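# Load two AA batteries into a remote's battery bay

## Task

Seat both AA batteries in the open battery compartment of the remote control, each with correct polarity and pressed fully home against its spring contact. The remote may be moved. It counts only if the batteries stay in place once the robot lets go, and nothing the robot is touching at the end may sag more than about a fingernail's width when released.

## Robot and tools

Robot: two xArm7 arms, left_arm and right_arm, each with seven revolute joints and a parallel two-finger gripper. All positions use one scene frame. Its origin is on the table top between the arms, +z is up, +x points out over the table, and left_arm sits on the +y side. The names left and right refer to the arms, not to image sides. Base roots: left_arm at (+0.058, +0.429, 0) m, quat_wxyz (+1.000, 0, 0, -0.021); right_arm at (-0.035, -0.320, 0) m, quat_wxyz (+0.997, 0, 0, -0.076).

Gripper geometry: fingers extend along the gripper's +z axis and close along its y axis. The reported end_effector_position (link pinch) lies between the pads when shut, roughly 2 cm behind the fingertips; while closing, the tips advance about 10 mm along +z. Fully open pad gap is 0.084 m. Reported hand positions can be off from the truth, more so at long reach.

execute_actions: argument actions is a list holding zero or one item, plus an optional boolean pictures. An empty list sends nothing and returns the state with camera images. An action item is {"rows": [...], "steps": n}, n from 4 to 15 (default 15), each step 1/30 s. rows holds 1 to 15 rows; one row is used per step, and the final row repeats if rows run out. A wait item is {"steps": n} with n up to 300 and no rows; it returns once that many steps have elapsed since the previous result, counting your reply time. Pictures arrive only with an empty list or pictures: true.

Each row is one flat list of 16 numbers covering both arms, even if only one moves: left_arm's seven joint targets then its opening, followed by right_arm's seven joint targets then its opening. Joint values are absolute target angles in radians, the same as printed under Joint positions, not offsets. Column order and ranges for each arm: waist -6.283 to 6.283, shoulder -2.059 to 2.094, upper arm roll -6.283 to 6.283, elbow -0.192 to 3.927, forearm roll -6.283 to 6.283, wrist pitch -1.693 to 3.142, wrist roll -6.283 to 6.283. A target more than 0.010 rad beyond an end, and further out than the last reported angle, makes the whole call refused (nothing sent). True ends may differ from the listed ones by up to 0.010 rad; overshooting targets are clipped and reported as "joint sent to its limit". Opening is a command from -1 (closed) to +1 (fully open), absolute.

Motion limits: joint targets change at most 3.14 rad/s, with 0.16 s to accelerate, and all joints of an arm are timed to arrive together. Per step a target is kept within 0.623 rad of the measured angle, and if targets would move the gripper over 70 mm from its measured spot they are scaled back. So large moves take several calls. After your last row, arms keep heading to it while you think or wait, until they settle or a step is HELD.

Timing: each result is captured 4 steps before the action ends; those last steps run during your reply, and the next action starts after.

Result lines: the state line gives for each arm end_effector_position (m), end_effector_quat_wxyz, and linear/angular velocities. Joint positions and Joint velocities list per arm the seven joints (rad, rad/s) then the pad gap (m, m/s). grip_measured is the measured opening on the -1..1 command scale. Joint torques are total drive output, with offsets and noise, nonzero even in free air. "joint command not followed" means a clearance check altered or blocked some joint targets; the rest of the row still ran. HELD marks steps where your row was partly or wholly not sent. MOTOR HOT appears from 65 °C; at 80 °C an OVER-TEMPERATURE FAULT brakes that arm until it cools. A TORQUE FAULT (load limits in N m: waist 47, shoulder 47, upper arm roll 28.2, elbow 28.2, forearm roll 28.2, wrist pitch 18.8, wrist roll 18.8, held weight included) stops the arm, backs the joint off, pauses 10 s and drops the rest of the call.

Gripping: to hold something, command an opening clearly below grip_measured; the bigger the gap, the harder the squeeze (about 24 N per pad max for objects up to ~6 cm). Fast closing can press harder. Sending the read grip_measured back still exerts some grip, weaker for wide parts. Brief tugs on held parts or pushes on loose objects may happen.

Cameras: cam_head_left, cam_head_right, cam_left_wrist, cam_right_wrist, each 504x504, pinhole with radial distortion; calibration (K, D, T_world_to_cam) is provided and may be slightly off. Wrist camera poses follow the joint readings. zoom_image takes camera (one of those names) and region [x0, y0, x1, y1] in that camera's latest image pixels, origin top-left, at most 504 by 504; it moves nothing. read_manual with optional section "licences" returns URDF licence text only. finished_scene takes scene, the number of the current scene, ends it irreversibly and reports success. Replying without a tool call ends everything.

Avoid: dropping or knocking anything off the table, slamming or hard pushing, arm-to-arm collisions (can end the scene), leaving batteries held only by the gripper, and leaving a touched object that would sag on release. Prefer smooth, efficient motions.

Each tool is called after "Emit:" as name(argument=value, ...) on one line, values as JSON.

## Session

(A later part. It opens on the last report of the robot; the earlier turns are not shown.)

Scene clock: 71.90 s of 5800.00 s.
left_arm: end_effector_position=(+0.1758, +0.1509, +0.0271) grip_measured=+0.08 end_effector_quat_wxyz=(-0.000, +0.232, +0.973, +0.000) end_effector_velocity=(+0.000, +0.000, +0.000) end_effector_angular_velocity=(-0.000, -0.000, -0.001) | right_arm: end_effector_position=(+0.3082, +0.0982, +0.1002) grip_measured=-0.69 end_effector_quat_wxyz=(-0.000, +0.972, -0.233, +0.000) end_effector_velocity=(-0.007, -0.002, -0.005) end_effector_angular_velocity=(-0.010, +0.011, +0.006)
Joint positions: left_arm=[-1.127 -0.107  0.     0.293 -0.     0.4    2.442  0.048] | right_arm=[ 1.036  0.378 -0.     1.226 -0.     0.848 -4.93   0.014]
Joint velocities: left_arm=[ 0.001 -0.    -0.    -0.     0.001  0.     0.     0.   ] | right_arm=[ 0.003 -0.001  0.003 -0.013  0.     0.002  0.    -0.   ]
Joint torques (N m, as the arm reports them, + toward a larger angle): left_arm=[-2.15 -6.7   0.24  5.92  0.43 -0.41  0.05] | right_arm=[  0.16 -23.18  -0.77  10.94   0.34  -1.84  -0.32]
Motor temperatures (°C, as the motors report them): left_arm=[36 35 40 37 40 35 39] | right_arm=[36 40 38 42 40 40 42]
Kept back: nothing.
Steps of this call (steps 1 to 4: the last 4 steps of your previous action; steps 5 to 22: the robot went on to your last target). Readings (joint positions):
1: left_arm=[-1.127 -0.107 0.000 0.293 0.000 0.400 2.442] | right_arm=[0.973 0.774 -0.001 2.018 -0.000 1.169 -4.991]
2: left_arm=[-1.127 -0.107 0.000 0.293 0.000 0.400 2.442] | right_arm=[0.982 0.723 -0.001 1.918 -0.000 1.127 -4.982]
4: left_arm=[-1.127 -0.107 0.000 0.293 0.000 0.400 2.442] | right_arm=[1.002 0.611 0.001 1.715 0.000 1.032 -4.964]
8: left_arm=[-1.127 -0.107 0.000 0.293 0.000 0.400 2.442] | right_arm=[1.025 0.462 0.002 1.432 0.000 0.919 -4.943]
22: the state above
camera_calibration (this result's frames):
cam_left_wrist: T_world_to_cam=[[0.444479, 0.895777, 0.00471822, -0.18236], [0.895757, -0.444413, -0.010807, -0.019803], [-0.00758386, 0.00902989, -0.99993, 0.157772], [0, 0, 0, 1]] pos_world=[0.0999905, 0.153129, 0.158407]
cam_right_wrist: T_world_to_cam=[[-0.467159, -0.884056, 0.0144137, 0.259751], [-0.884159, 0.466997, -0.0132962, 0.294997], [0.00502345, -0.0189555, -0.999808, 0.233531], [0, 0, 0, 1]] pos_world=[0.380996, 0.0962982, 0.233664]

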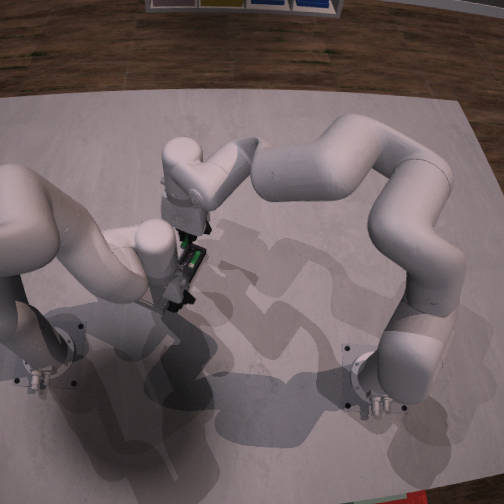

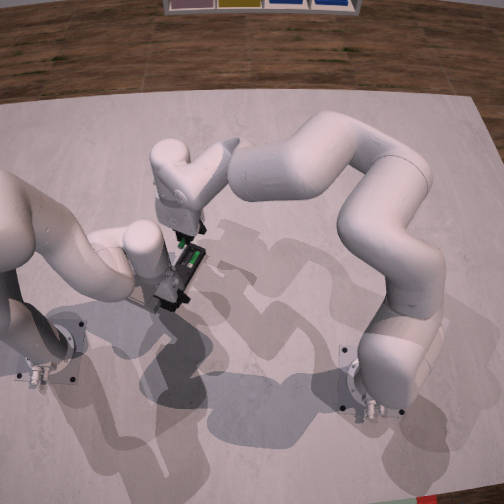

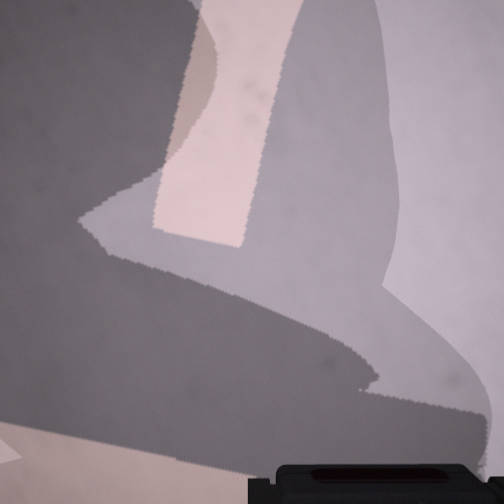

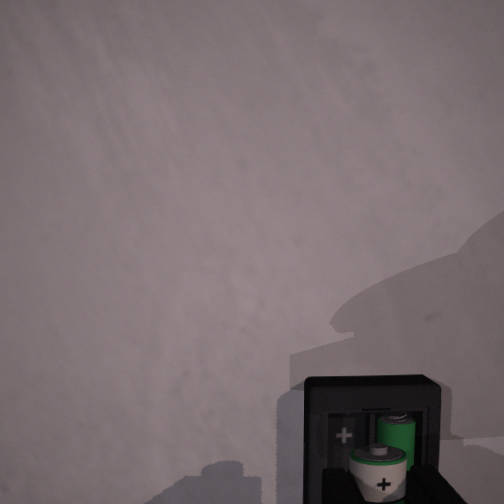

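Emit:
execute_actions(actions=[{"rows":[[-1.127,-0.1068,0,0.2931,0,0.3999,2.442,-0.4,1.036,0.395,0,1.214,0,0.819,-4.9296,-1],[-1.127,-0.1068,0,0.2931,0,0.3999,2.442,-0.4,1.036,0.415,0,1.205,0,0.79,-4.9296,-1],[-1.127,-0.1068,0,0.2931,0,0.3999,2.442,-0.4,1.036,0.432,0,1.199,0,0.767,-4.9296,-1],[-1.127,-0.1068,0,0.2931,0,0.3999,2.442,-0.4,1.036,0.444,0,1.196,0,0.752,-4.9296,-1],[-1.127,-0.1068,0,0.2931,0,0.3999,2.442,-0.4,1.036,0.452,0,1.1944,0,0.7424,-4.9296,-1],[-1.127,-0.1068,0,0.2931,0,0.3999,2.442,-0.4,1.036,0.457,0,1.1934,0,0.7364,-4.9296,-1],[-1.127,-0.1068,0,0.2931,0,0.3999,2.442,-0.4,1.036,0.460,0,1.1928,0,0.7328,-4.9296,-1],[-1.127,-0.1068,0,0.2931,0,0.3999,2.442,-0.4,1.036,0.462,0,1.1924,0,0.7304,-4.9296,-1],[-1.127,-0.1068,0,0.2931,0,0.3999,2.442,-0.4,1.036,0.4638,0,1.192,0,0.7282,-4.9296,-1]],"steps":15}])

Emit:
execute_actions(actions=[{"steps":8}], pictures=true)

Emit:
zoom_image(camera="cam_right_wrist", region=[270,340,504,504])

Scene clock: 72.73 s of 5800.00 s.
left_arm: end_effector_position=(+0.1758, +0.1509, +0.0271) grip_measured=+0.08 end_effector_quat_wxyz=(+0.000, +0.232, +0.973, +0.000) end_effector_velocity=(-0.000, +0.001, -0.001) end_effector_angular_velocity=(+0.002, +0.001, +0.000) | right_arm: end_effector_position=(+0.3064, +0.0964, +0.0490) grip_measured=-0.69 end_effector_quat_wxyz=(+0.002, +0.973, -0.233, -0.001) end_effector_velocity=(+0.025, +0.029, +0.032) end_effector_angular_velocity=(+0.089, -0.073, -0.002)
Joint positions: left_arm=[-1.127 -0.107  0.     0.293  0.     0.4    2.442  0.048] | right_arm=[ 1.036  0.465  0.     1.191 -0.     0.73  -4.93   0.014]
Joint velocities: left_arm=[ 0.001  0.001 -0.    -0.002 -0.     0.     0.001 -0.   ] | right_arm=[ 0.    -0.021 -0.002  0.046  0.001 -0.047  0.    -0.   ]
Joint torques (N m, as the arm reports them, + toward a larger angle): left_arm=[-2.26 -6.76  0.08  5.74  0.52 -0.35  0.02] | right_arm=[  0.28 -24.69  -0.7   10.45   0.45  -1.59  -0.33]
Motor temperatures (°C, as the motors report them): left_arm=[36 35 40 37 40 35 39] | right_arm=[36 40 38 42 40 40 42]
Steps of this call (steps 1 to 14: the robot went on to your last target; steps 15 to 25: the first 11 steps of this action). Readings (joint positions):
15: left_arm=[-1.127 -0.107 0.000 0.293 0.000 0.400 2.442] | right_arm=[1.036 0.377 -0.000 1.225 -0.000 0.847 -4.930]
16: left_arm=[-1.127 -0.107 0.000 0.293 0.000 0.400 2.442] | right_arm=[1.036 0.380 -0.000 1.223 -0.000 0.840 -4.930]
18: left_arm=[-1.127 -0.107 0.000 0.293 0.000 0.400 2.442] | right_arm=[1.036 0.404 -0.000 1.214 0.000 0.799 -4.930]
22: left_arm=[-1.127 -0.107 0.000 0.293 0.000 0.400 2.442] | right_arm=[1.036 0.460 0.000 1.189 -0.000 0.741 -4.930]
25: the state above

Scene clock: 73.00 s of 5800.00 s.
left_arm: end_effector_position=(+0.1758, +0.1509, +0.0271) grip_measured=+0.08 end_effector_quat_wxyz=(+0.000, +0.232, +0.973, +0.000) end_effector_velocity=(-0.000, +0.000, -0.000) end_effector_angular_velocity=(+0.000, +0.000, +0.002) | right_arm: end_effector_position=(+0.3073, +0.0974, +0.0504) grip_measured=-0.69 end_effector_quat_wxyz=(-0.000, +0.973, -0.233, +0.000) end_effector_velocity=(-0.002, -0.002, -0.004) end_effector_angular_velocity=(-0.006, +0.006, +0.001)
Joint positions: left_arm=[-1.127 -0.107  0.     0.293  0.     0.4    2.442  0.048] | right_arm=[ 1.036  0.463 -0.     1.192  0.     0.728 -4.93   0.014]
Joint velocities: left_arm=[ 0.    -0.     0.    -0.    -0.001  0.    -0.001  0.   ] | right_arm=[ 0.     0.005  0.    -0.003  0.     0.    -0.    -0.   ]
Joint torques (N m, as the arm reports them, + toward a larger angle): left_arm=[-2.46 -6.86  0.16  5.7   0.57 -0.28  0.15] | right_arm=[  0.35 -23.71  -0.71  10.67   0.49  -1.81  -0.34]
Motor temperatures (°C, as the motors report them): left_arm=[36 35 40 37 40 35 39] | right_arm=[36 40 38 42 40 40 42]
Kept back: nothing.
Steps of this call (steps 1 to 4: the last 4 steps of your previous action; steps 5 to 8: the robot went on to your last target). Readings (joint positions):
1: left_arm=[-1.127 -0.107 0.000 0.293 0.000 0.400 2.442] | right_arm=[1.036 0.464 0.000 1.192 0.000 0.729 -4.930]
2: left_arm=[-1.127 -0.107 0.000 0.293 -0.000 0.400 2.442] | right_arm=[1.036 0.463 -0.000 1.193 0.000 0.728 -4.930]
4: left_arm=[-1.127 -0.107 0.000 0.293 0.000 0.400 2.442] | right_arm=[1.036 0.462 -0.000 1.193 0.000 0.728 -4.930]
8: the state above
camera_calibration (this result's frames):
cam_left_wrist: T_world_to_cam=[[0.444482, 0.895776, 0.00471508, -0.182359], [0.895756, -0.444415, -0.010803, -0.0198037], [-0.00758162, 0.0090253, -0.999931, 0.157773], [0, 0, 0, 1]] pos_world=[0.0999905, 0.153127, 0.158408]
cam_right_wrist: T_world_to_cam=[[-0.466764, -0.884266, 0.0143002, 0.259247], [-0.884368, 0.466603, -0.0132342, 0.293922], [0.00502999, -0.0188239, -0.99981, 0.183717], [0, 0, 0, 1]] pos_world=[0.380018, 0.0955564, 0.183865]

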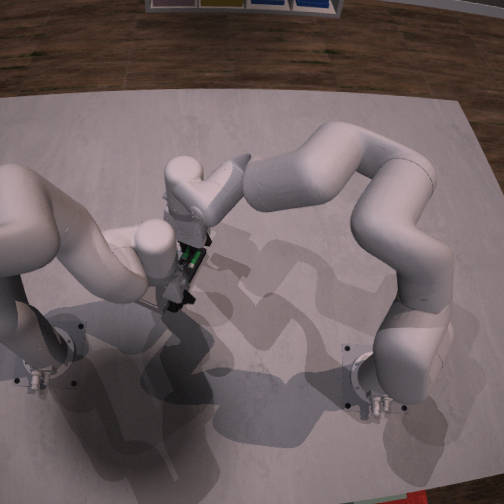

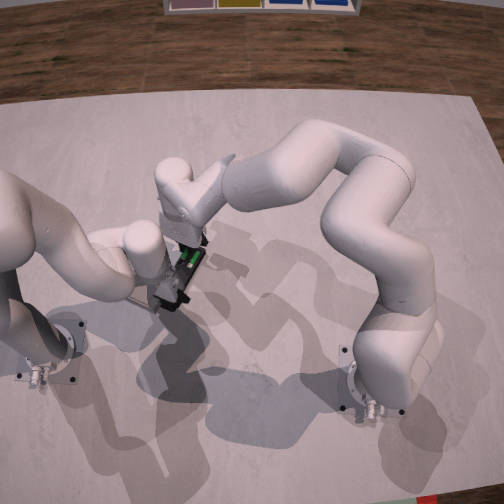

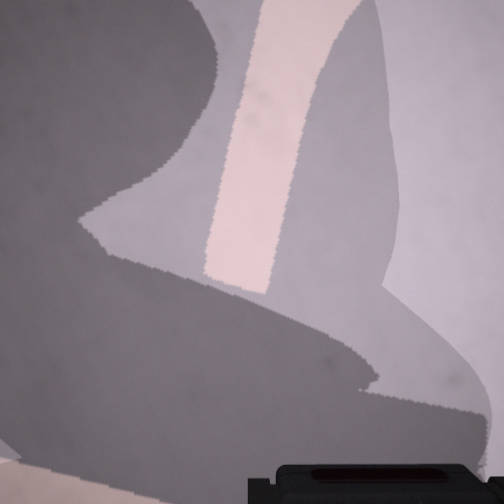

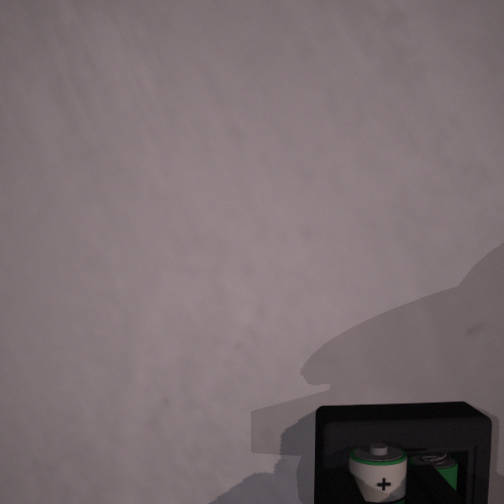

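Region (270, 340, 504, 504) of cam_right_wrist's 504x504 image, scaled by 2.154, with more detail than that image has; it fills the top 353 rows of this view, and the rest is white.

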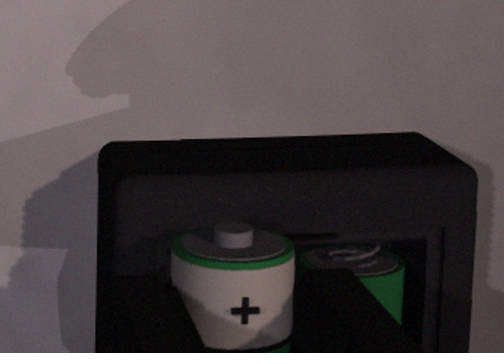

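Emit:
execute_actions(actions=[{"rows":[[-1.127,-0.1068,0,0.2931,0,0.3999,2.442,-0.4,1.036,0.4648,0,1.1918,0,0.727,-4.9296,-0.75],[-1.127,-0.1068,0,0.2931,0,0.3999,2.442,-0.4,1.036,0.4658,0,1.1916,0,0.7258,-4.9296,-0.7],[-1.127,-0.1068,0,0.2931,0,0.3999,2.442,-0.4,1.036,0.4658,0,1.1916,0,0.7258,-4.9296,-0.66],[-1.127,-0.1068,0,0.2931,0,0.3999,2.442,-0.4,1.036,0.4658,0,1.1916,0,0.7258,-4.9296,-0.62],[-1.127,-0.1068,0,0.2931,0,0.3999,2.442,-0.4,1.036,0.4658,0,1.1916,0,0.7258,-4.9296,-0.58],[-1.127,-0.1068,0,0.2931,0,0.3999,2.442,-0.4,1.036,0.4658,0,1.1916,0,0.7258,-4.9296,-0.5],[-1.127,-0.1068,0,0.2931,0,0.3999,2.442,-0.4,1.036,0.4658,0,1.1916,0,0.7258,-4.9296,-0.43]],"steps":15}], pictures=true)

Emit:
zoom_image(camera="cam_right_wrist", region=[270,340,504,504])

Emit:
zoom_image(camera="cam_head_right", region=[160,225,230,295])

Scene clock: 73.70 s of 5800.00 s.
left_arm: end_effector_position=(+0.1758, +0.1509, +0.0271) grip_measured=+0.08 end_effector_quat_wxyz=(+0.000, +0.232, +0.973, -0.000) end_effector_velocity=(+0.000, +0.000, -0.000) end_effector_angular_velocity=(+0.000, +0.000, +0.002) | right_arm: end_effector_position=(+0.3071, +0.0973, +0.0491) grip_measured=-0.45 end_effector_quat_wxyz=(-0.000, +0.973, -0.233, +0.000) end_effector_velocity=(+0.000, -0.000, +0.000) end_effector_angular_velocity=(-0.000, -0.000, +0.000)
Joint positions: left_arm=[-1.127 -0.107 -0.     0.293 -0.     0.4    2.442  0.048] | right_arm=[ 1.036  0.466 -0.     1.192  0.     0.726 -4.93   0.024]
Joint velocities: left_arm=[ 0.001 -0.    -0.    -0.    -0.001  0.    -0.001  0.   ] | right_arm=[-0.    -0.     0.    -0.    -0.     0.    -0.001  0.   ]
Joint torques (N m, as the arm reports them, + toward a larger angle): left_arm=[-2.67 -7.04 -0.04  5.94  0.54 -0.35  0.15] | right_arm=[  0.3  -23.61  -0.65  10.45   0.44  -1.79  -0.33]
Motor temperatures (°C, as the motors report them): left_arm=[36 35 40 37 40 35 39] | right_arm=[36 40 38 42 40 40 42]
Steps of this call (steps 1 to 10: the robot went on to your last target; steps 11 to 21: the first 11 steps of this action). Readings (joint positions):
11: left_arm=[-1.127 -0.107 0.000 0.293 0.000 0.400 2.442] | right_arm=[1.036 0.464 -0.000 1.192 0.000 0.728 -4.930]
12: left_arm=[-1.127 -0.107 0.000 0.293 0.000 0.400 2.442] | right_arm=[1.036 0.464 -0.000 1.192 0.000 0.728 -4.930]
14: left_arm=[-1.127 -0.107 0.000 0.293 -0.000 0.400 2.442] | right_arm=[1.036 0.465 -0.000 1.192 0.000 0.726 -4.930]
18: left_arm=[-1.127 -0.107 -0.000 0.293 -0.000 0.400 2.442] | right_arm=[1.036 0.466 0.000 1.192 0.000 0.726 -4.930]
21: the state above
camera_calibration (this result's frames):
cam_left_wrist: T_world_to_cam=[[0.444439, 0.895797, 0.00470171, -0.182347], [0.895777, -0.444373, -0.0108, -0.0198156], [-0.00758526, 0.00901161, -0.999931, 0.157777], [0, 0, 0, 1]] pos_world=[0.0999892, 0.153118, 0.158409]
cam_right_wrist: T_world_to_cam=[[-0.466757, -0.884261, 0.0148644, 0.259061], [-0.884373, 0.466596, -0.0131184, 0.293864], [0.00466443, -0.0192688, -0.999803, 0.182518], [0, 0, 0, 1]] pos_world=[0.379953, 0.0954785, 0.182487]

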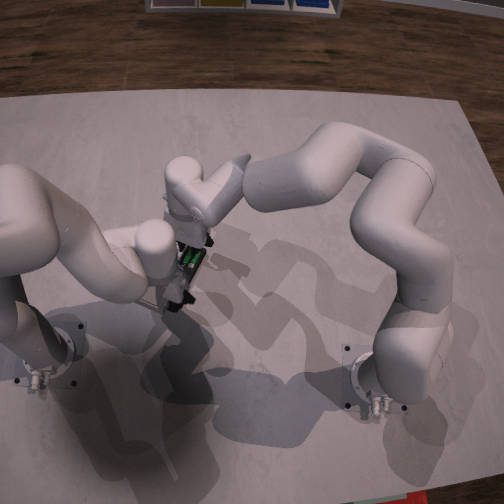

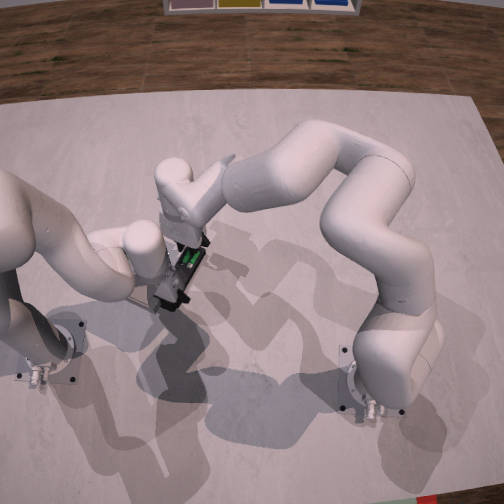

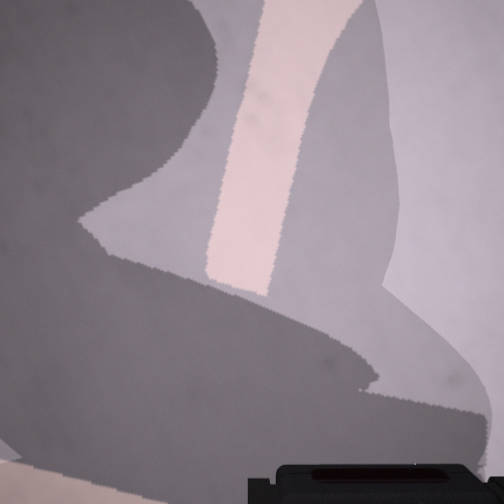

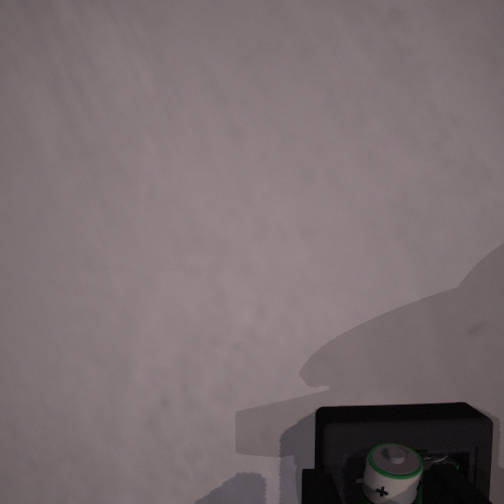

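Region (270, 340, 504, 504) of cam_right_wrist's 504x504 image, scaled by 2.154, with more detail than that image has; it fills the top 353 rows of this view, and the rest is white.

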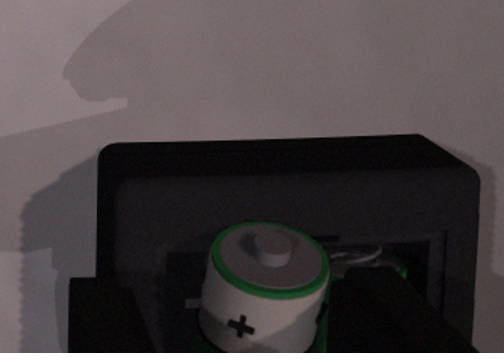

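Region (160, 225, 230, 295) of cam_head_right's 504x504 image, scaled by 7.200, with more detail than that image has.

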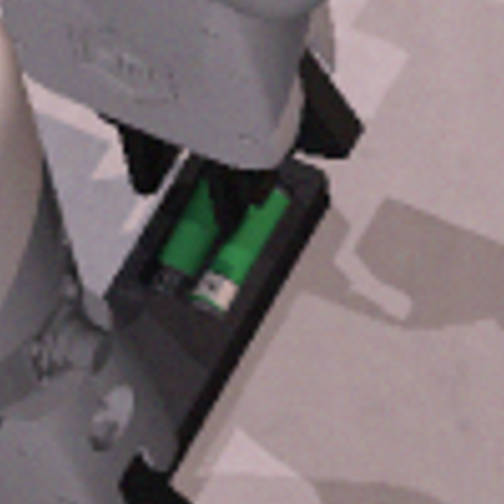

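Emit:
execute_actions(actions=[{"rows":[[-1.127,-0.1068,0,0.2931,0,0.3999,2.442,-0.4,1.036,0.4678,0,1.1912,0,0.7234,-4.9296,-0.43],[-1.127,-0.1068,0,0.2931,0,0.3999,2.442,-0.4,1.036,0.4698,0,1.1908,0,0.721,-4.9296,-0.43],[-1.127,-0.1068,0,0.2931,0,0.3999,2.442,-0.4,1.036,0.4718,0,1.1904,0,0.7186,-4.9296,-0.43],[-1.127,-0.1068,0,0.2931,0,0.3999,2.442,-0.4,1.036,0.4735,0,1.1901,0,0.7166,-4.9296,-0.43],[-1.127,-0.1068,0,0.2931,0,0.3999,2.442,-0.4,1.036,0.4748,0,1.1898,0,0.715,-4.9296,-0.43],[-1.127,-0.1068,0,0.2931,0,0.3999,2.442,-0.4,1.036,0.4748,0,1.1898,0,0.715,-4.9296,-0.43],[-1.127,-0.1068,0,0.2931,0,0.3999,2.442,-0.4,1.036,0.4748,0,1.1898,0,0.715,-4.9296,-0.5],[-1.127,-0.1068,0,0.2931,0,0.3999,2.442,-0.4,1.036,0.4748,0,1.1898,0,0.715,-4.9296,-0.57],[-1.127,-0.1068,0,0.2931,0,0.3999,2.442,-0.4,1.036,0.4748,0,1.1898,0,0.715,-4.9296,-0.63],[-1.127,-0.1068,0,0.2931,0,0.3999,2.442,-0.4,1.036,0.4748,0,1.1898,0,0.715,-4.9296,-0.69],[-1.127,-0.1068,0,0.2931,0,0.3999,2.442,-0.4,1.036,0.4748,0,1.1898,0,0.715,-4.9296,-0.75],[-1.127,-0.1068,0,0.2931,0,0.3999,2.442,-0.4,1.036,0.4748,0,1.1898,0,0.715,-4.9296,-0.85],[-1.127,-0.1068,0,0.2931,0,0.3999,2.442,-0.4,1.036,0.4748,0,1.1898,0,0.715,-4.9296,-1]],"steps":15}])

Emit:
execute_actions(actions=[{"steps":10}], pictures=true)

Emit:
zoom_image(camera="cam_right_wrist", region=[270,340,504,504])

Scene clock: 74.60 s of 5800.00 s.
left_arm: end_effector_position=(+0.1758, +0.1509, +0.0271) grip_measured=+0.08 end_effector_quat_wxyz=(+0.000, +0.232, +0.973, -0.000) end_effector_velocity=(+0.000, -0.000, -0.000) end_effector_angular_velocity=(-0.000, -0.000, +0.002) | right_arm: end_effector_position=(+0.3070, +0.0970, +0.0442) grip_measured=-0.69 end_effector_quat_wxyz=(+0.000, +0.973, -0.233, -0.000) end_effector_velocity=(-0.000, -0.001, +0.002) end_effector_angular_velocity=(-0.001, +0.000, -0.000)
Joint positions: left_arm=[-1.127 -0.107 -0.     0.293 -0.     0.4    2.442  0.048] | right_arm=[ 1.036  0.475 -0.     1.19  -0.     0.715 -4.93   0.013]
Joint velocities: left_arm=[-0.001  0.001  0.     0.001  0.    -0.    -0.002 -0.   ] | right_arm=[-0.001 -0.005 -0.    -0.002 -0.001  0.004 -0.    -0.001]
Joint torques (N m, as the arm reports them, + toward a larger angle): left_arm=[-2.4  -7.14  0.09  5.62  0.68 -0.35  0.3 ] | right_arm=[  0.43 -23.68  -0.5   10.66   0.35  -2.09  -0.36]
Motor temperatures (°C, as the motors report them): left_arm=[36 35 40 36 40 35 39] | right_arm=[36 40 38 42 40 40 42]
Steps of this call (steps 1 to 4: the last 4 steps of your previous action; steps 5 to 15: the robot went on to your last target; step 16: nothing new was sent; steps 17 to 27: the first 11 steps of this action). Readings (joint positions):
17: left_arm=[-1.127 -0.107 -0.000 0.293 -0.000 0.400 2.442] | right_arm=[1.036 0.466 -0.000 1.192 -0.000 0.726 -4.930]
18: left_arm=[-1.127 -0.107 -0.000 0.293 -0.000 0.400 2.442] | right_arm=[1.036 0.467 -0.000 1.192 0.000 0.725 -4.930]
20: left_arm=[-1.127 -0.107 -0.000 0.293 -0.000 0.400 2.442] | right_arm=[1.036 0.470 -0.000 1.191 0.000 0.721 -4.930]
24: left_arm=[-1.127 -0.107 -0.000 0.293 -0.000 0.400 2.442] | right_arm=[1.036 0.475 0.000 1.189 -0.000 0.716 -4.930]
27: the state above

Scene clock: 74.93 s of 5800.00 s.
left_arm: end_effector_position=(+0.1758, +0.1509, +0.0271) grip_measured=+0.08 end_effector_quat_wxyz=(+0.000, +0.232, +0.973, -0.000) end_effector_velocity=(+0.000, -0.000, +0.000) end_effector_angular_velocity=(+0.000, -0.001, -0.001) | right_arm: end_effector_position=(+0.3070, +0.0970, +0.0442) grip_measured=-0.69 end_effector_quat_wxyz=(+0.000, +0.973, -0.233, -0.000) end_effector_velocity=(+0.001, -0.000, +0.000) end_effector_angular_velocity=(+0.001, -0.001, -0.001)
Joint positions: left_arm=[-1.127 -0.107 -0.     0.293 -0.     0.4    2.442  0.048] | right_arm=[ 1.036  0.475 -0.     1.19  -0.     0.715 -4.93   0.013]
Joint velocities: left_arm=[ 0.     0.     0.     0.     0.002  0.     0.    -0.   ] | right_arm=[-0.001 -0.    -0.     0.    -0.    -0.     0.     0.   ]
Joint torques (N m, as the arm reports them, + toward a larger angle): left_arm=[-2.23 -6.63  0.29  5.9   0.6  -0.32  0.21] | right_arm=[  0.45 -23.79  -0.46  10.83   0.45  -2.19  -0.34]
Motor temperatures (°C, as the motors report them): left_arm=[36 35 40 36 40 35 39] | right_arm=[36 40 38 42 40 40 42]
Kept back: nothing.
Steps of this call (steps 1 to 4: the last 4 steps of your previous action; steps 5 to 10: the robot went on to your last target). Readings (joint positions):
1: left_arm=[-1.127 -0.107 -0.000 0.293 -0.000 0.400 2.442] | right_arm=[1.036 0.475 -0.000 1.190 -0.000 0.715 -4.930]
2: left_arm=[-1.127 -0.107 -0.000 0.293 -0.000 0.400 2.442] | right_arm=[1.036 0.475 -0.000 1.190 -0.000 0.715 -4.930]
4: left_arm=[-1.127 -0.107 -0.000 0.293 -0.000 0.400 2.442] | right_arm=[1.036 0.475 -0.000 1.190 -0.000 0.715 -4.930]
8: left_arm=[-1.127 -0.107 -0.000 0.293 -0.000 0.400 2.442] | right_arm=[1.036 0.475 -0.000 1.190 -0.000 0.715 -4.930]
10: the state above
camera_calibration (this result's frames):
cam_left_wrist: T_world_to_cam=[[0.444444, 0.895794, 0.00469377, -0.182345], [0.895774, -0.444378, -0.01079, -0.0198184], [-0.00757979, 0.00900011, -0.999931, 0.157778], [0, 0, 0, 1]] pos_world=[0.0999907, 0.153116, 0.158409]
cam_right_wrist: T_world_to_cam=[[-0.466774, -0.884242, 0.0154462, 0.258821], [-0.884366, 0.466613, -0.0130169, 0.293756], [0.00430266, -0.0197361, -0.999796, 0.177809], [0, 0, 0, 1]] pos_world=[0.379834, 0.0952989, 0.177598]

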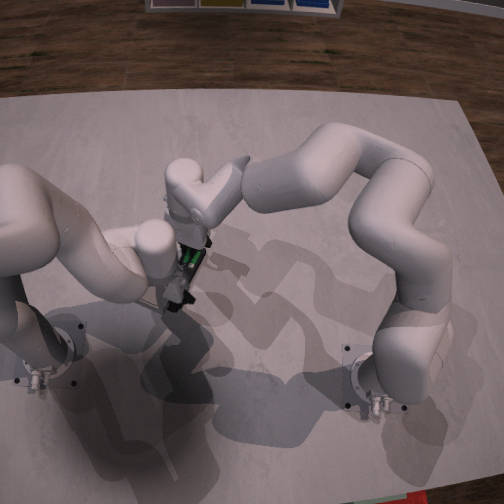

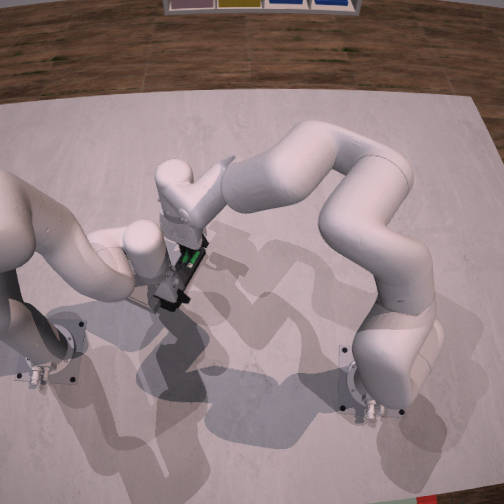

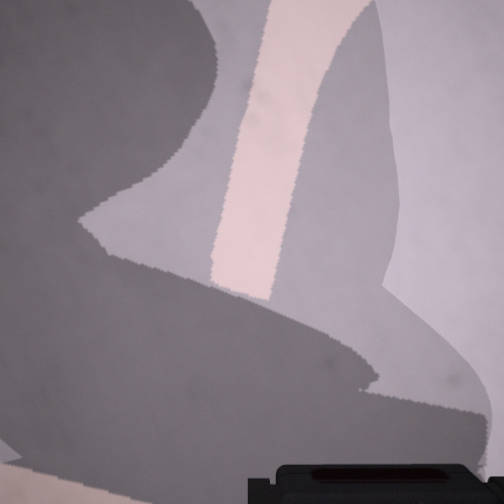

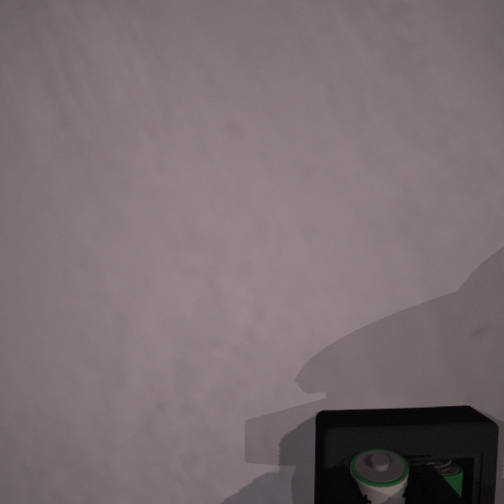

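Region (270, 340, 504, 504) of cam_right_wrist's 504x504 image, scaled by 2.154, with more detail than that image has; it fills the top 353 rows of this view, and the rest is white.

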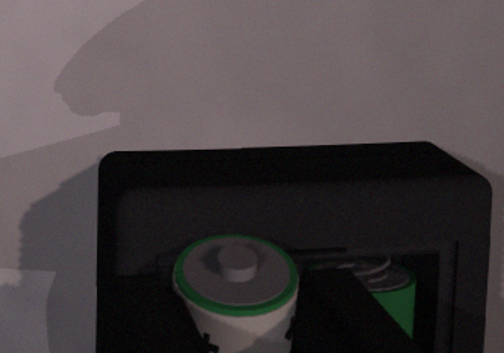

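Emit:
execute_actions(actions=[{"rows":[[-1.127,-0.1068,0,0.2931,0,0.3999,2.442,-0.4,1.0378,0.4742,0,1.1888,0,0.7146,-4.9278,-1],[-1.127,-0.1068,0,0.2931,0,0.3999,2.442,-0.4,1.0396,0.4736,0,1.1879,0,0.7143,-4.926,-1],[-1.127,-0.1068,0,0.2931,0,0.3999,2.442,-0.4,1.0414,0.473,0,1.1869,0,0.7139,-4.9242,-1],[-1.127,-0.1068,0,0.2931,0,0.3999,2.442,-0.4,1.0432,0.4724,0,1.186,0,0.7136,-4.9224,-1],[-1.127,-0.1068,0,0.2931,0,0.3999,2.442,-0.4,1.045,0.4718,0,1.185,0,0.7132,-4.9206,-1],[-1.127,-0.1068,0,0.2931,0,0.3999,2.442,-0.4,1.0468,0.4712,0,1.1841,0,0.7129,-4.9188,-1],[-1.127,-0.1068,0,0.2931,0,0.3999,2.442,-0.4,1.0486,0.4706,0,1.1831,0,0.7125,-4.917,-1],[-1.127,-0.1068,0,0.2931,0,0.3999,2.442,-0.4,1.0504,0.47,0,1.1822,0,0.7122,-4.9152,-1]],"steps":15}])

Emit:
execute_actions(actions=[{"steps":10}], pictures=true)

Emit:
zoom_image(camera="cam_right_wrist", region=[270,340,504,504])

Scene clock: 75.77 s of 5800.00 s.
left_arm: end_effector_position=(+0.1757, +0.1509, +0.0271) grip_measured=+0.08 end_effector_quat_wxyz=(-0.000, +0.232, +0.973, +0.000) end_effector_velocity=(+0.000, +0.000, +0.000) end_effector_angular_velocity=(-0.000, -0.000, +0.000) | right_arm: end_effector_position=(+0.3014, +0.1000, +0.0447) grip_measured=-0.69 end_effector_quat_wxyz=(-0.000, +0.972, -0.234, +0.001) end_effector_velocity=(-0.004, +0.003, +0.000) end_effector_angular_velocity=(+0.001, +0.000, +0.001)
Joint positions: left_arm=[-1.127 -0.107 -0.     0.293 -0.     0.4    2.442  0.048] | right_arm=[ 1.049  0.47  -0.002  1.183 -0.     0.712 -4.916  0.013]
Joint velocities: left_arm=[ 0.002 -0.    -0.     0.    -0.     0.     0.001 -0.   ] | right_arm=[ 0.008 -0.003  0.001 -0.004  0.    -0.002  0.008 -0.   ]
Joint torques (N m, as the arm reports them, + toward a larger angle): left_arm=[-1.79 -6.79  0.33  5.76  0.72 -0.47  0.34] | right_arm=[  4.17 -23.28   3.58  10.5    1.25  -1.92  -0.26]
Motor temperatures (°C, as the motors report them): left_arm=[36 35 40 36 40 35 39] | right_arm=[36 40 38 42 40 40 42]
Steps of this call (steps 1 to 14: the robot went on to your last target; steps 15 to 25: the first 11 steps of this action). Readings (joint positions):
15: left_arm=[-1.127 -0.107 -0.000 0.293 -0.000 0.400 2.442] | right_arm=[1.036 0.475 -0.000 1.190 -0.000 0.715 -4.929]
16: left_arm=[-1.127 -0.107 -0.000 0.293 -0.000 0.400 2.442] | right_arm=[1.037 0.475 -0.000 1.189 -0.000 0.715 -4.929]
18: left_arm=[-1.127 -0.107 -0.000 0.293 -0.000 0.400 2.442] | right_arm=[1.039 0.473 -0.001 1.188 -0.000 0.714 -4.926]
22: left_arm=[-1.127 -0.107 -0.000 0.293 -0.000 0.400 2.442] | right_arm=[1.046 0.471 -0.002 1.184 -0.000 0.713 -4.919]
25: the state above

Scene clock: 76.10 s of 5800.00 s.
left_arm: end_effector_position=(+0.1757, +0.1509, +0.0271) grip_measured=+0.08 end_effector_quat_wxyz=(-0.000, +0.232, +0.973, +0.000) end_effector_velocity=(-0.000, -0.000, -0.000) end_effector_angular_velocity=(-0.000, +0.001, +0.001) | right_arm: end_effector_position=(+0.3006, +0.1004, +0.0445) grip_measured=-0.69 end_effector_quat_wxyz=(-0.000, +0.972, -0.233, +0.000) end_effector_velocity=(-0.002, +0.001, -0.000) end_effector_angular_velocity=(-0.000, +0.002, +0.003)
Joint positions: left_arm=[-1.127 -0.107 -0.     0.293 -0.     0.4    2.442  0.048] | right_arm=[ 1.05   0.47  -0.001  1.182 -0.     0.712 -4.915  0.013]
Joint velocities: left_arm=[-0.     0.    -0.     0.    -0.002 -0.     0.     0.   ] | right_arm=[ 0.     0.     0.002 -0.001  0.001  0.    -0.001  0.   ]
Joint torques (N m, as the arm reports them, + toward a larger angle): left_arm=[-1.62 -6.69  0.33  6.    0.87 -0.47  0.39] | right_arm=[  5.88 -23.05   4.78  10.07   1.25  -1.74  -0.35]
Motor temperatures (°C, as the motors report them): left_arm=[36 35 40 36 40 35 39] | right_arm=[36 40 38 42 40 40 42]
Kept back: nothing.
Steps of this call (steps 1 to 4: the last 4 steps of your previous action; steps 5 to 10: the robot went on to your last target). Readings (joint positions):
1: left_arm=[-1.127 -0.107 -0.000 0.293 -0.000 0.400 2.442] | right_arm=[1.049 0.470 -0.002 1.183 -0.000 0.712 -4.915]
2: left_arm=[-1.127 -0.107 -0.000 0.293 -0.000 0.400 2.442] | right_arm=[1.049 0.470 -0.002 1.183 -0.000 0.712 -4.915]
4: left_arm=[-1.127 -0.107 -0.000 0.293 -0.000 0.400 2.442] | right_arm=[1.050 0.470 -0.001 1.183 -0.000 0.712 -4.915]
8: left_arm=[-1.127 -0.107 -0.000 0.293 -0.000 0.400 2.442] | right_arm=[1.050 0.470 -0.001 1.182 -0.000 0.712 -4.915]
10: the state above
camera_calibration (this result's frames):
cam_left_wrist: T_world_to_cam=[[0.444506, 0.895763, 0.00477237, -0.182365], [0.895743, -0.444439, -0.0108832, -0.0197399], [-0.00762776, 0.00911248, -0.999929, 0.157768], [0, 0, 0, 1]] pos_world=[0.0999478, 0.153145, 0.158413]
cam_right_wrist: T_world_to_cam=[[-0.467652, -0.883791, 0.0146323, 0.25906], [-0.883897, 0.467484, -0.013572, 0.286317], [0.00515446, -0.0192805, -0.999801, 0.177941], [0, 0, 0, 1]] pos_world=[0.373308, 0.0985375, 0.178001]

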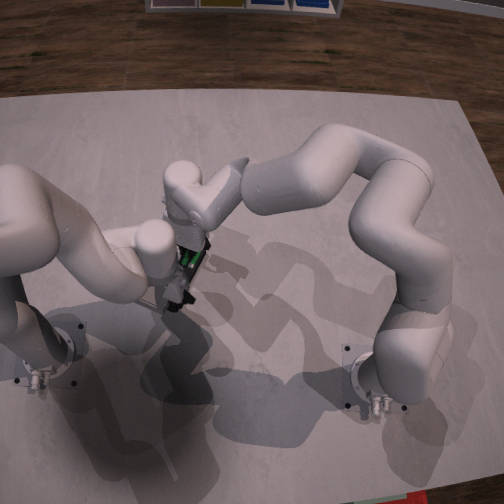

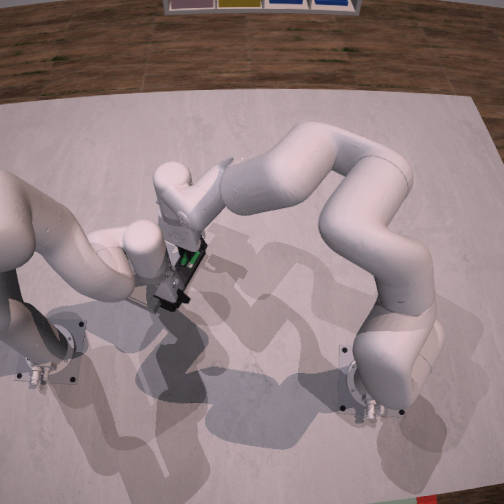

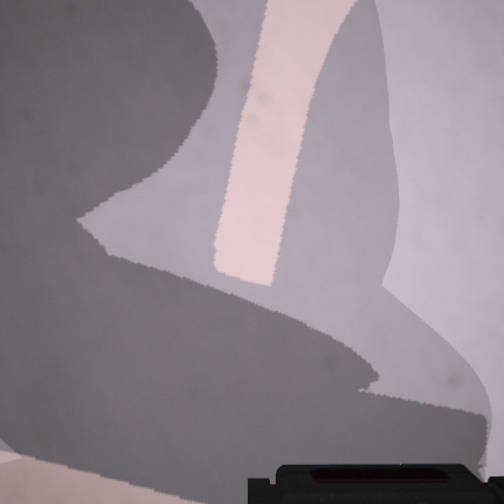

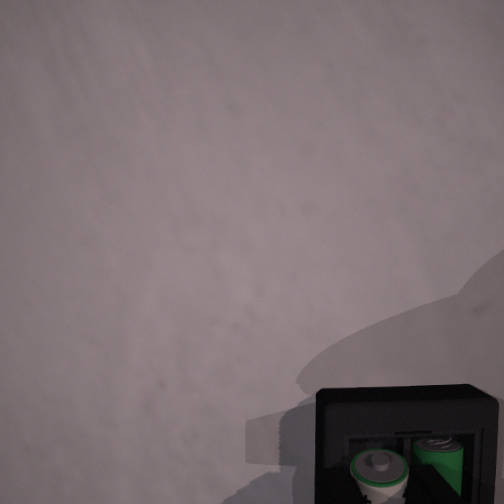

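Region (270, 340, 504, 504) of cam_right_wrist's 504x504 image, scaled by 2.154, with more detail than that image has; it fills the top 353 rows of this view, and the rest is white.

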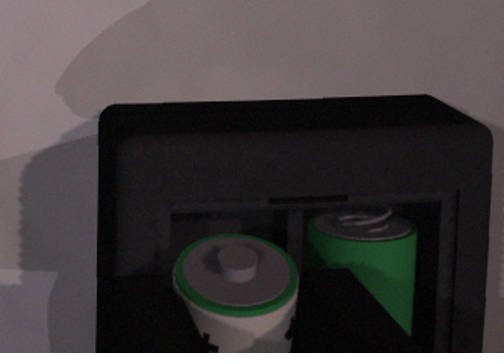

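Emit:
execute_actions(actions=[{"rows":[[-1.127,-0.1068,0,0.2931,0,0.3999,2.442,-0.4,1.0502,0.471,0,1.182,0,0.711,-4.9152,-1],[-1.127,-0.1068,0,0.2931,0,0.3999,2.442,-0.4,1.05,0.472,0,1.1818,0,0.7098,-4.9152,-1],[-1.127,-0.1068,0,0.2931,0,0.3999,2.442,-0.4,1.0498,0.473,0,1.1816,0,0.7086,-4.9152,-1],[-1.127,-0.1068,0,0.2931,0,0.3999,2.442,-0.4,1.0496,0.474,0,1.1814,0,0.7074,-4.9152,-1],[-1.127,-0.1068,0,0.2931,0,0.3999,2.442,-0.4,1.0494,0.475,0,1.1812,0,0.7062,-4.9152,-1],[-1.127,-0.1068,0,0.2931,0,0.3999,2.442,-0.4,1.0492,0.476,0,1.181,0,0.705,-4.9152,-1]],"steps":14}], pictures=true)

Scene clock: 76.97 s of 5800.00 s.
left_arm: end_effector_position=(+0.1758, +0.1509, +0.0271) grip_measured=+0.09 end_effector_quat_wxyz=(-0.000, +0.232, +0.973, +0.000) end_effector_velocity=(-0.000, +0.000, -0.000) end_effector_angular_velocity=(+0.000, -0.000, -0.002) | right_arm: end_effector_position=(+0.3005, +0.1004, +0.0420) grip_measured=-0.69 end_effector_quat_wxyz=(-0.000, +0.972, -0.233, +0.000) end_effector_velocity=(+0.000, +0.000, +0.000) end_effector_angular_velocity=(+0.001, -0.000, +0.001)
Joint positions: left_arm=[-1.127 -0.107 -0.     0.293 -0.     0.4    2.442  0.048] | right_arm=[ 1.049  0.475  0.     1.181  0.     0.706 -4.915  0.014]
Joint velocities: left_arm=[-0.001  0.    -0.    -0.     0.    -0.     0.001  0.   ] | right_arm=[-0.    -0.     0.     0.     0.    -0.001 -0.001 -0.   ]
Joint torques (N m, as the arm reports them, + toward a larger angle): left_arm=[-1.94 -6.34  0.29  6.04  1.06 -0.66  0.57] | right_arm=[  6.17 -20.28   5.26   9.49   1.24  -2.64  -0.28]
Motor temperatures (°C, as the motors report them): left_arm=[36 35 40 36 40 35 39] | right_arm=[36 40 38 42 40 40 42]
Steps of this call (steps 1 to 15: the robot went on to your last target; step 16: nothing new was sent; steps 17 to 26: the first 10 steps of this action). Readings (joint positions):
17: left_arm=[-1.127 -0.107 -0.000 0.293 -0.000 0.400 2.442] | right_arm=[1.050 0.470 -0.000 1.182 -0.000 0.712 -4.915]
18: left_arm=[-1.127 -0.107 -0.000 0.293 -0.000 0.400 2.442] | right_arm=[1.050 0.470 -0.000 1.182 -0.000 0.712 -4.915]
20: left_arm=[-1.127 -0.107 -0.000 0.293 -0.000 0.400 2.442] | right_arm=[1.050 0.472 -0.000 1.182 0.000 0.710 -4.915]
24: left_arm=[-1.127 -0.107 -0.000 0.293 -0.000 0.400 2.442] | right_arm=[1.049 0.475 -0.000 1.181 0.000 0.706 -4.915]
26: the state above
camera_calibration (this result's frames):
cam_left_wrist: T_world_to_cam=[[0.44421, 0.89591, 0.00475774, -0.182362], [0.89589, -0.444142, -0.0109315, -0.0198159], [-0.00768051, 0.00911829, -0.999929, 0.157776], [0, 0, 0, 1]] pos_world=[0.0999717, 0.15314, 0.158416]
cam_right_wrist: T_world_to_cam=[[-0.46782, -0.883707, 0.0143746, 0.259111], [-0.88381, 0.46766, -0.0131674, 0.286162], [0.00491364, -0.0188644, -0.99981, 0.175401], [0, 0, 0, 1]] pos_world=[0.373269, 0.0984602, 0.175411]

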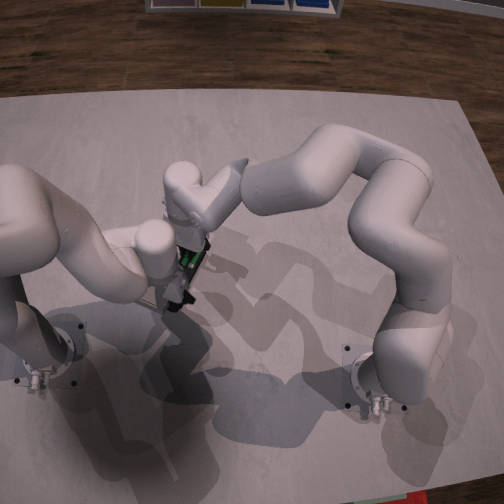

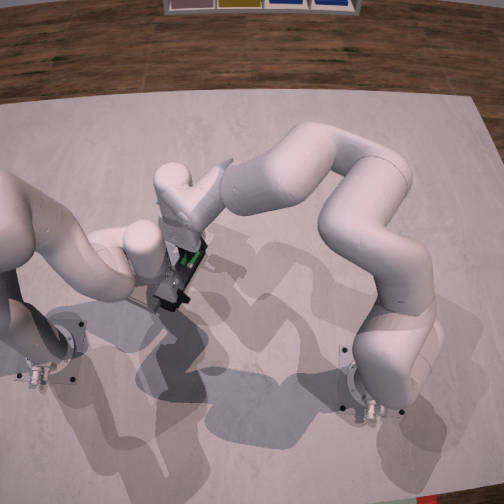

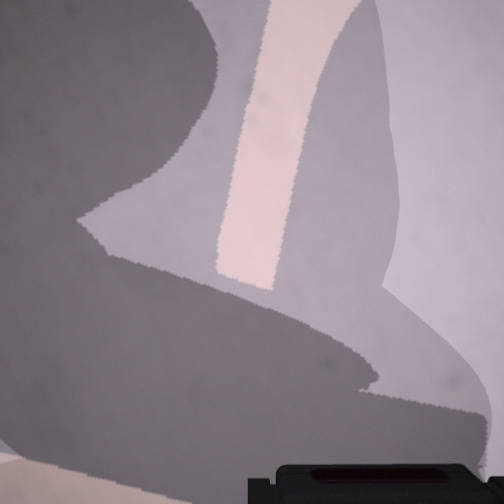

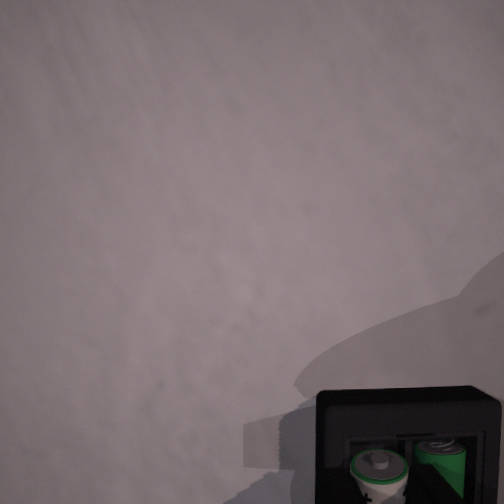

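Emit:
execute_actions(actions=[{"rows":[[-1.127,-0.1068,0,0.2931,0,0.3999,2.442,-0.4,1.0485,0.4762,0,1.1813,0,0.7051,-4.916,-1],[-1.127,-0.1068,0,0.2931,0,0.3999,2.442,-0.4,1.0477,0.4765,0,1.1817,0,0.7052,-4.917,-1],[-1.127,-0.1068,0,0.2931,0,0.3999,2.442,-0.4,1.0469,0.4768,0,1.1821,0,0.7053,-4.918,-1],[-1.127,-0.1068,0,0.2931,0,0.3999,2.442,-0.4,1.0461,0.477,0,1.1825,0,0.7055,-4.919,-1],[-1.127,-0.1068,0,0.2931,0,0.3999,2.442,-0.4,1.0455,0.4772,0,1.1828,0,0.7056,-4.92,-1],[-1.127,-0.1068,0,0.2931,0,0.3999,2.442,-0.4,1.0455,0.4772,0,1.1828,0,0.7056,-4.92,-0.8],[-1.127,-0.1068,0,0.2931,0,0.3999,2.442,-0.4,1.0455,0.4772,0,1.1828,0,0.7056,-4.92,-0.75],[-1.127,-0.1068,0,0.2931,0,0.3999,2.442,-0.4,1.0455,0.4772,0,1.1828,0,0.7056,-4.92,-0.72],[-1.127,-0.1068,0,0.2931,0,0.3999,2.442,-0.4,1.0455,0.4772,0,1.1828,0,0.7056,-4.92,-0.7],[-1.127,-0.1068,0,0.2931,0,0.3999,2.442,-0.4,1.0455,0.4772,0,1.1828,0,0.7056,-4.92,-0.68],[-1.127,-0.1068,0,0.2931,0,0.3999,2.442,-0.4,1.0455,0.4772,0,1.1828,0,0.7056,-4.92,-0.66],[-1.127,-0.1068,0,0.2931,0,0.3999,2.442,-0.4,1.0455,0.4772,0,1.1828,0,0.7056,-4.92,-0.64],[-1.127,-0.1068,0,0.2931,0,0.3999,2.442,-0.4,1.0455,0.4772,0,1.1828,0,0.7056,-4.92,-0.62],[-1.127,-0.1068,0,0.2931,0,0.3999,2.442,-0.4,1.0455,0.4772,0,1.1828,0,0.7056,-4.92,-0.6]],"steps":15}])

Emit:
execute_actions(actions=[{"steps":10}], pictures=true)

Emit:
zoom_image(camera="cam_right_wrist", region=[270,340,504,504])

Scene clock: 77.87 s of 5800.00 s.
left_arm: end_effector_position=(+0.1759, +0.1510, +0.0271) grip_measured=+0.09 end_effector_quat_wxyz=(-0.000, +0.232, +0.973, +0.000) end_effector_velocity=(-0.000, -0.000, +0.000) end_effector_angular_velocity=(-0.000, +0.000, -0.001) | right_arm: end_effector_position=(+0.3013, +0.1004, +0.0416) grip_measured=-0.68 end_effector_quat_wxyz=(-0.001, +0.973, -0.232, -0.000) end_effector_velocity=(+0.006, -0.002, -0.001) end_effector_angular_velocity=(+0.002, -0.006, -0.008)
Joint positions: left_arm=[-1.127 -0.107  0.     0.293 -0.     0.4    2.442  0.048] | right_arm=[ 1.046  0.477  0.002  1.183  0.     0.706 -4.92   0.014]
Joint velocities: left_arm=[-0.001 -0.    -0.    -0.    -0.001 -0.     0.     0.   ] | right_arm=[-0.003  0.004 -0.007  0.003 -0.001 -0.007 -0.     0.012]
Joint torques (N m, as the arm reports them, + toward a larger angle): left_arm=[-2.64 -6.28 -0.13  6.21  1.01 -0.91  0.95] | right_arm=[  2.46 -16.92   1.45   8.49   0.74  -3.11  -0.31]
Motor temperatures (°C, as the motors report them): left_arm=[36 35 40 36 40 35 39] | right_arm=[36 40 38 42 40 40 42]
Steps of this call (steps 1 to 4: the last 4 steps of your previous action; steps 5 to 15: the robot went on to your last target; step 16: nothing new was sent; steps 17 to 27: the first 11 steps of this action). Readings (joint positions):
17: left_arm=[-1.127 -0.107 0.000 0.293 -0.000 0.400 2.442] | right_arm=[1.049 0.475 0.000 1.181 -0.000 0.705 -4.915]
18: left_arm=[-1.127 -0.107 0.000 0.293 -0.000 0.400 2.442] | right_arm=[1.049 0.475 0.000 1.182 0.000 0.705 -4.916]
20: left_arm=[-1.127 -0.107 0.000 0.293 -0.000 0.400 2.442] | right_arm=[1.048 0.476 0.001 1.182 0.000 0.706 -4.917]
24: left_arm=[-1.127 -0.107 0.000 0.293 -0.000 0.400 2.442] | right_arm=[1.046 0.476 0.002 1.183 0.000 0.706 -4.920]
27: the state above

Scene clock: 78.20 s of 5800.00 s.
left_arm: end_effector_position=(+0.1758, +0.1510, +0.0271) grip_measured=+0.09 end_effector_quat_wxyz=(-0.000, +0.232, +0.973, +0.000) end_effector_velocity=(+0.000, -0.001, +0.000) end_effector_angular_velocity=(-0.001, -0.002, -0.004) | right_arm: end_effector_position=(+0.3018, +0.1005, +0.0415) grip_measured=-0.62 end_effector_quat_wxyz=(-0.001, +0.973, -0.232, +0.000) end_effector_velocity=(-0.000, -0.002, -0.001) end_effector_angular_velocity=(-0.004, +0.002, -0.001)
Joint positions: left_arm=[-1.127 -0.107  0.     0.293 -0.     0.4    2.442  0.048] | right_arm=[ 1.046  0.477  0.001  1.184  0.     0.704 -4.92   0.017]
Joint velocities: left_arm=[-0.    -0.    -0.     0.001  0.003 -0.     0.001 -0.   ] | right_arm=[-0.    -0.001 -0.001 -0.002 -0.     0.003  0.     0.   ]
Joint torques (N m, as the arm reports them, + toward a larger angle): left_arm=[-2.71 -6.51 -0.39  6.29  1.21 -0.82  0.95] | right_arm=[  0.41 -18.05  -0.77   7.19   0.39  -0.89  -0.34]
Motor temperatures (°C, as the motors report them): left_arm=[36 35 40 36 40 35 39] | right_arm=[36 40 38 42 40 40 42]
Kept back: nothing.
Steps of this call (steps 1 to 4: the last 4 steps of your previous action; steps 5 to 10: the robot went on to your last target). Readings (joint positions):
1: left_arm=[-1.127 -0.107 0.000 0.293 -0.000 0.400 2.442] | right_arm=[1.046 0.477 0.001 1.183 0.000 0.705 -4.920]
2: left_arm=[-1.127 -0.107 0.000 0.293 -0.000 0.400 2.442] | right_arm=[1.046 0.477 0.001 1.183 0.000 0.705 -4.920]
4: left_arm=[-1.127 -0.107 0.000 0.293 -0.000 0.400 2.442] | right_arm=[1.046 0.478 0.001 1.184 0.000 0.704 -4.920]
8: left_arm=[-1.127 -0.107 0.000 0.293 -0.000 0.400 2.442] | right_arm=[1.046 0.478 0.001 1.184 0.000 0.704 -4.920]
10: the state above
camera_calibration (this result's frames):
cam_left_wrist: T_world_to_cam=[[0.444151, 0.895939, 0.00475946, -0.182414], [0.895919, -0.444084, -0.0108955, -0.0199056], [-0.00764809, 0.00910333, -0.999929, 0.157751], [0, 0, 0, 1]] pos_world=[0.10006, 0.153156, 0.158392]
cam_right_wrist: T_world_to_cam=[[-0.465518, -0.884943, 0.012988, 0.259304], [-0.885023, 0.465372, -0.0127937, 0.287837], [0.00527744, -0.0174504, -0.999834, 0.174669], [0, 0, 0, 1]] pos_world=[0.374531, 0.0985653, 0.174954]

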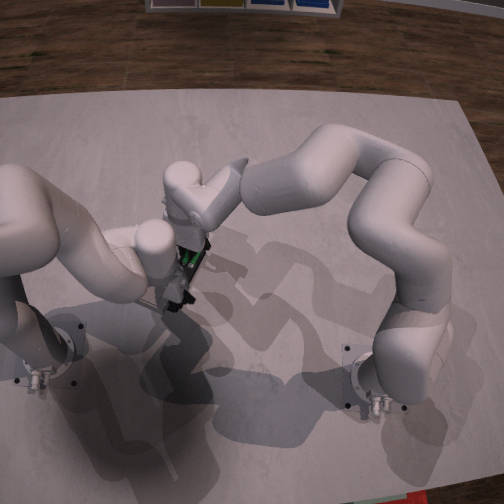

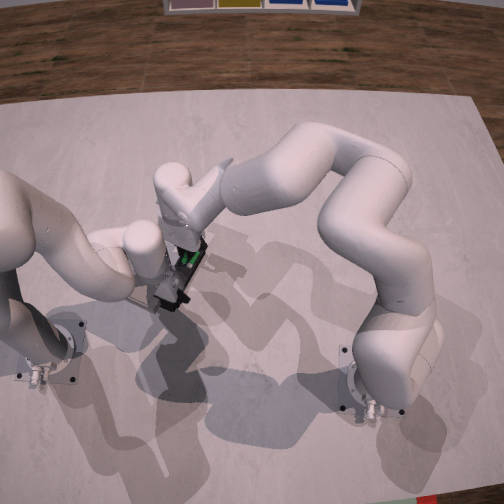

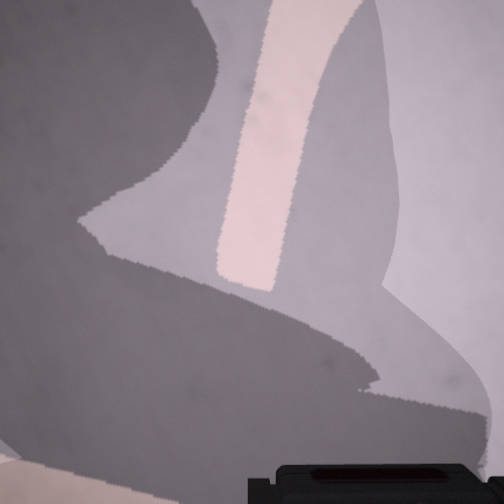

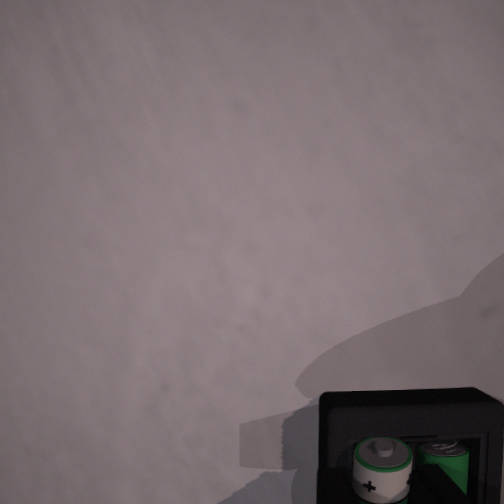

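Region (270, 340, 504, 504) of cam_right_wrist's 504x504 image, scaled by 2.154, with more detail than that image has; it fills the top 353 rows of this view, and the rest is white.

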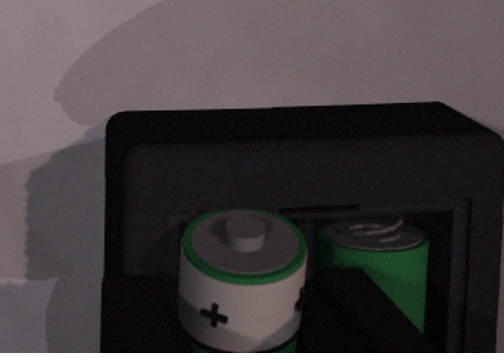

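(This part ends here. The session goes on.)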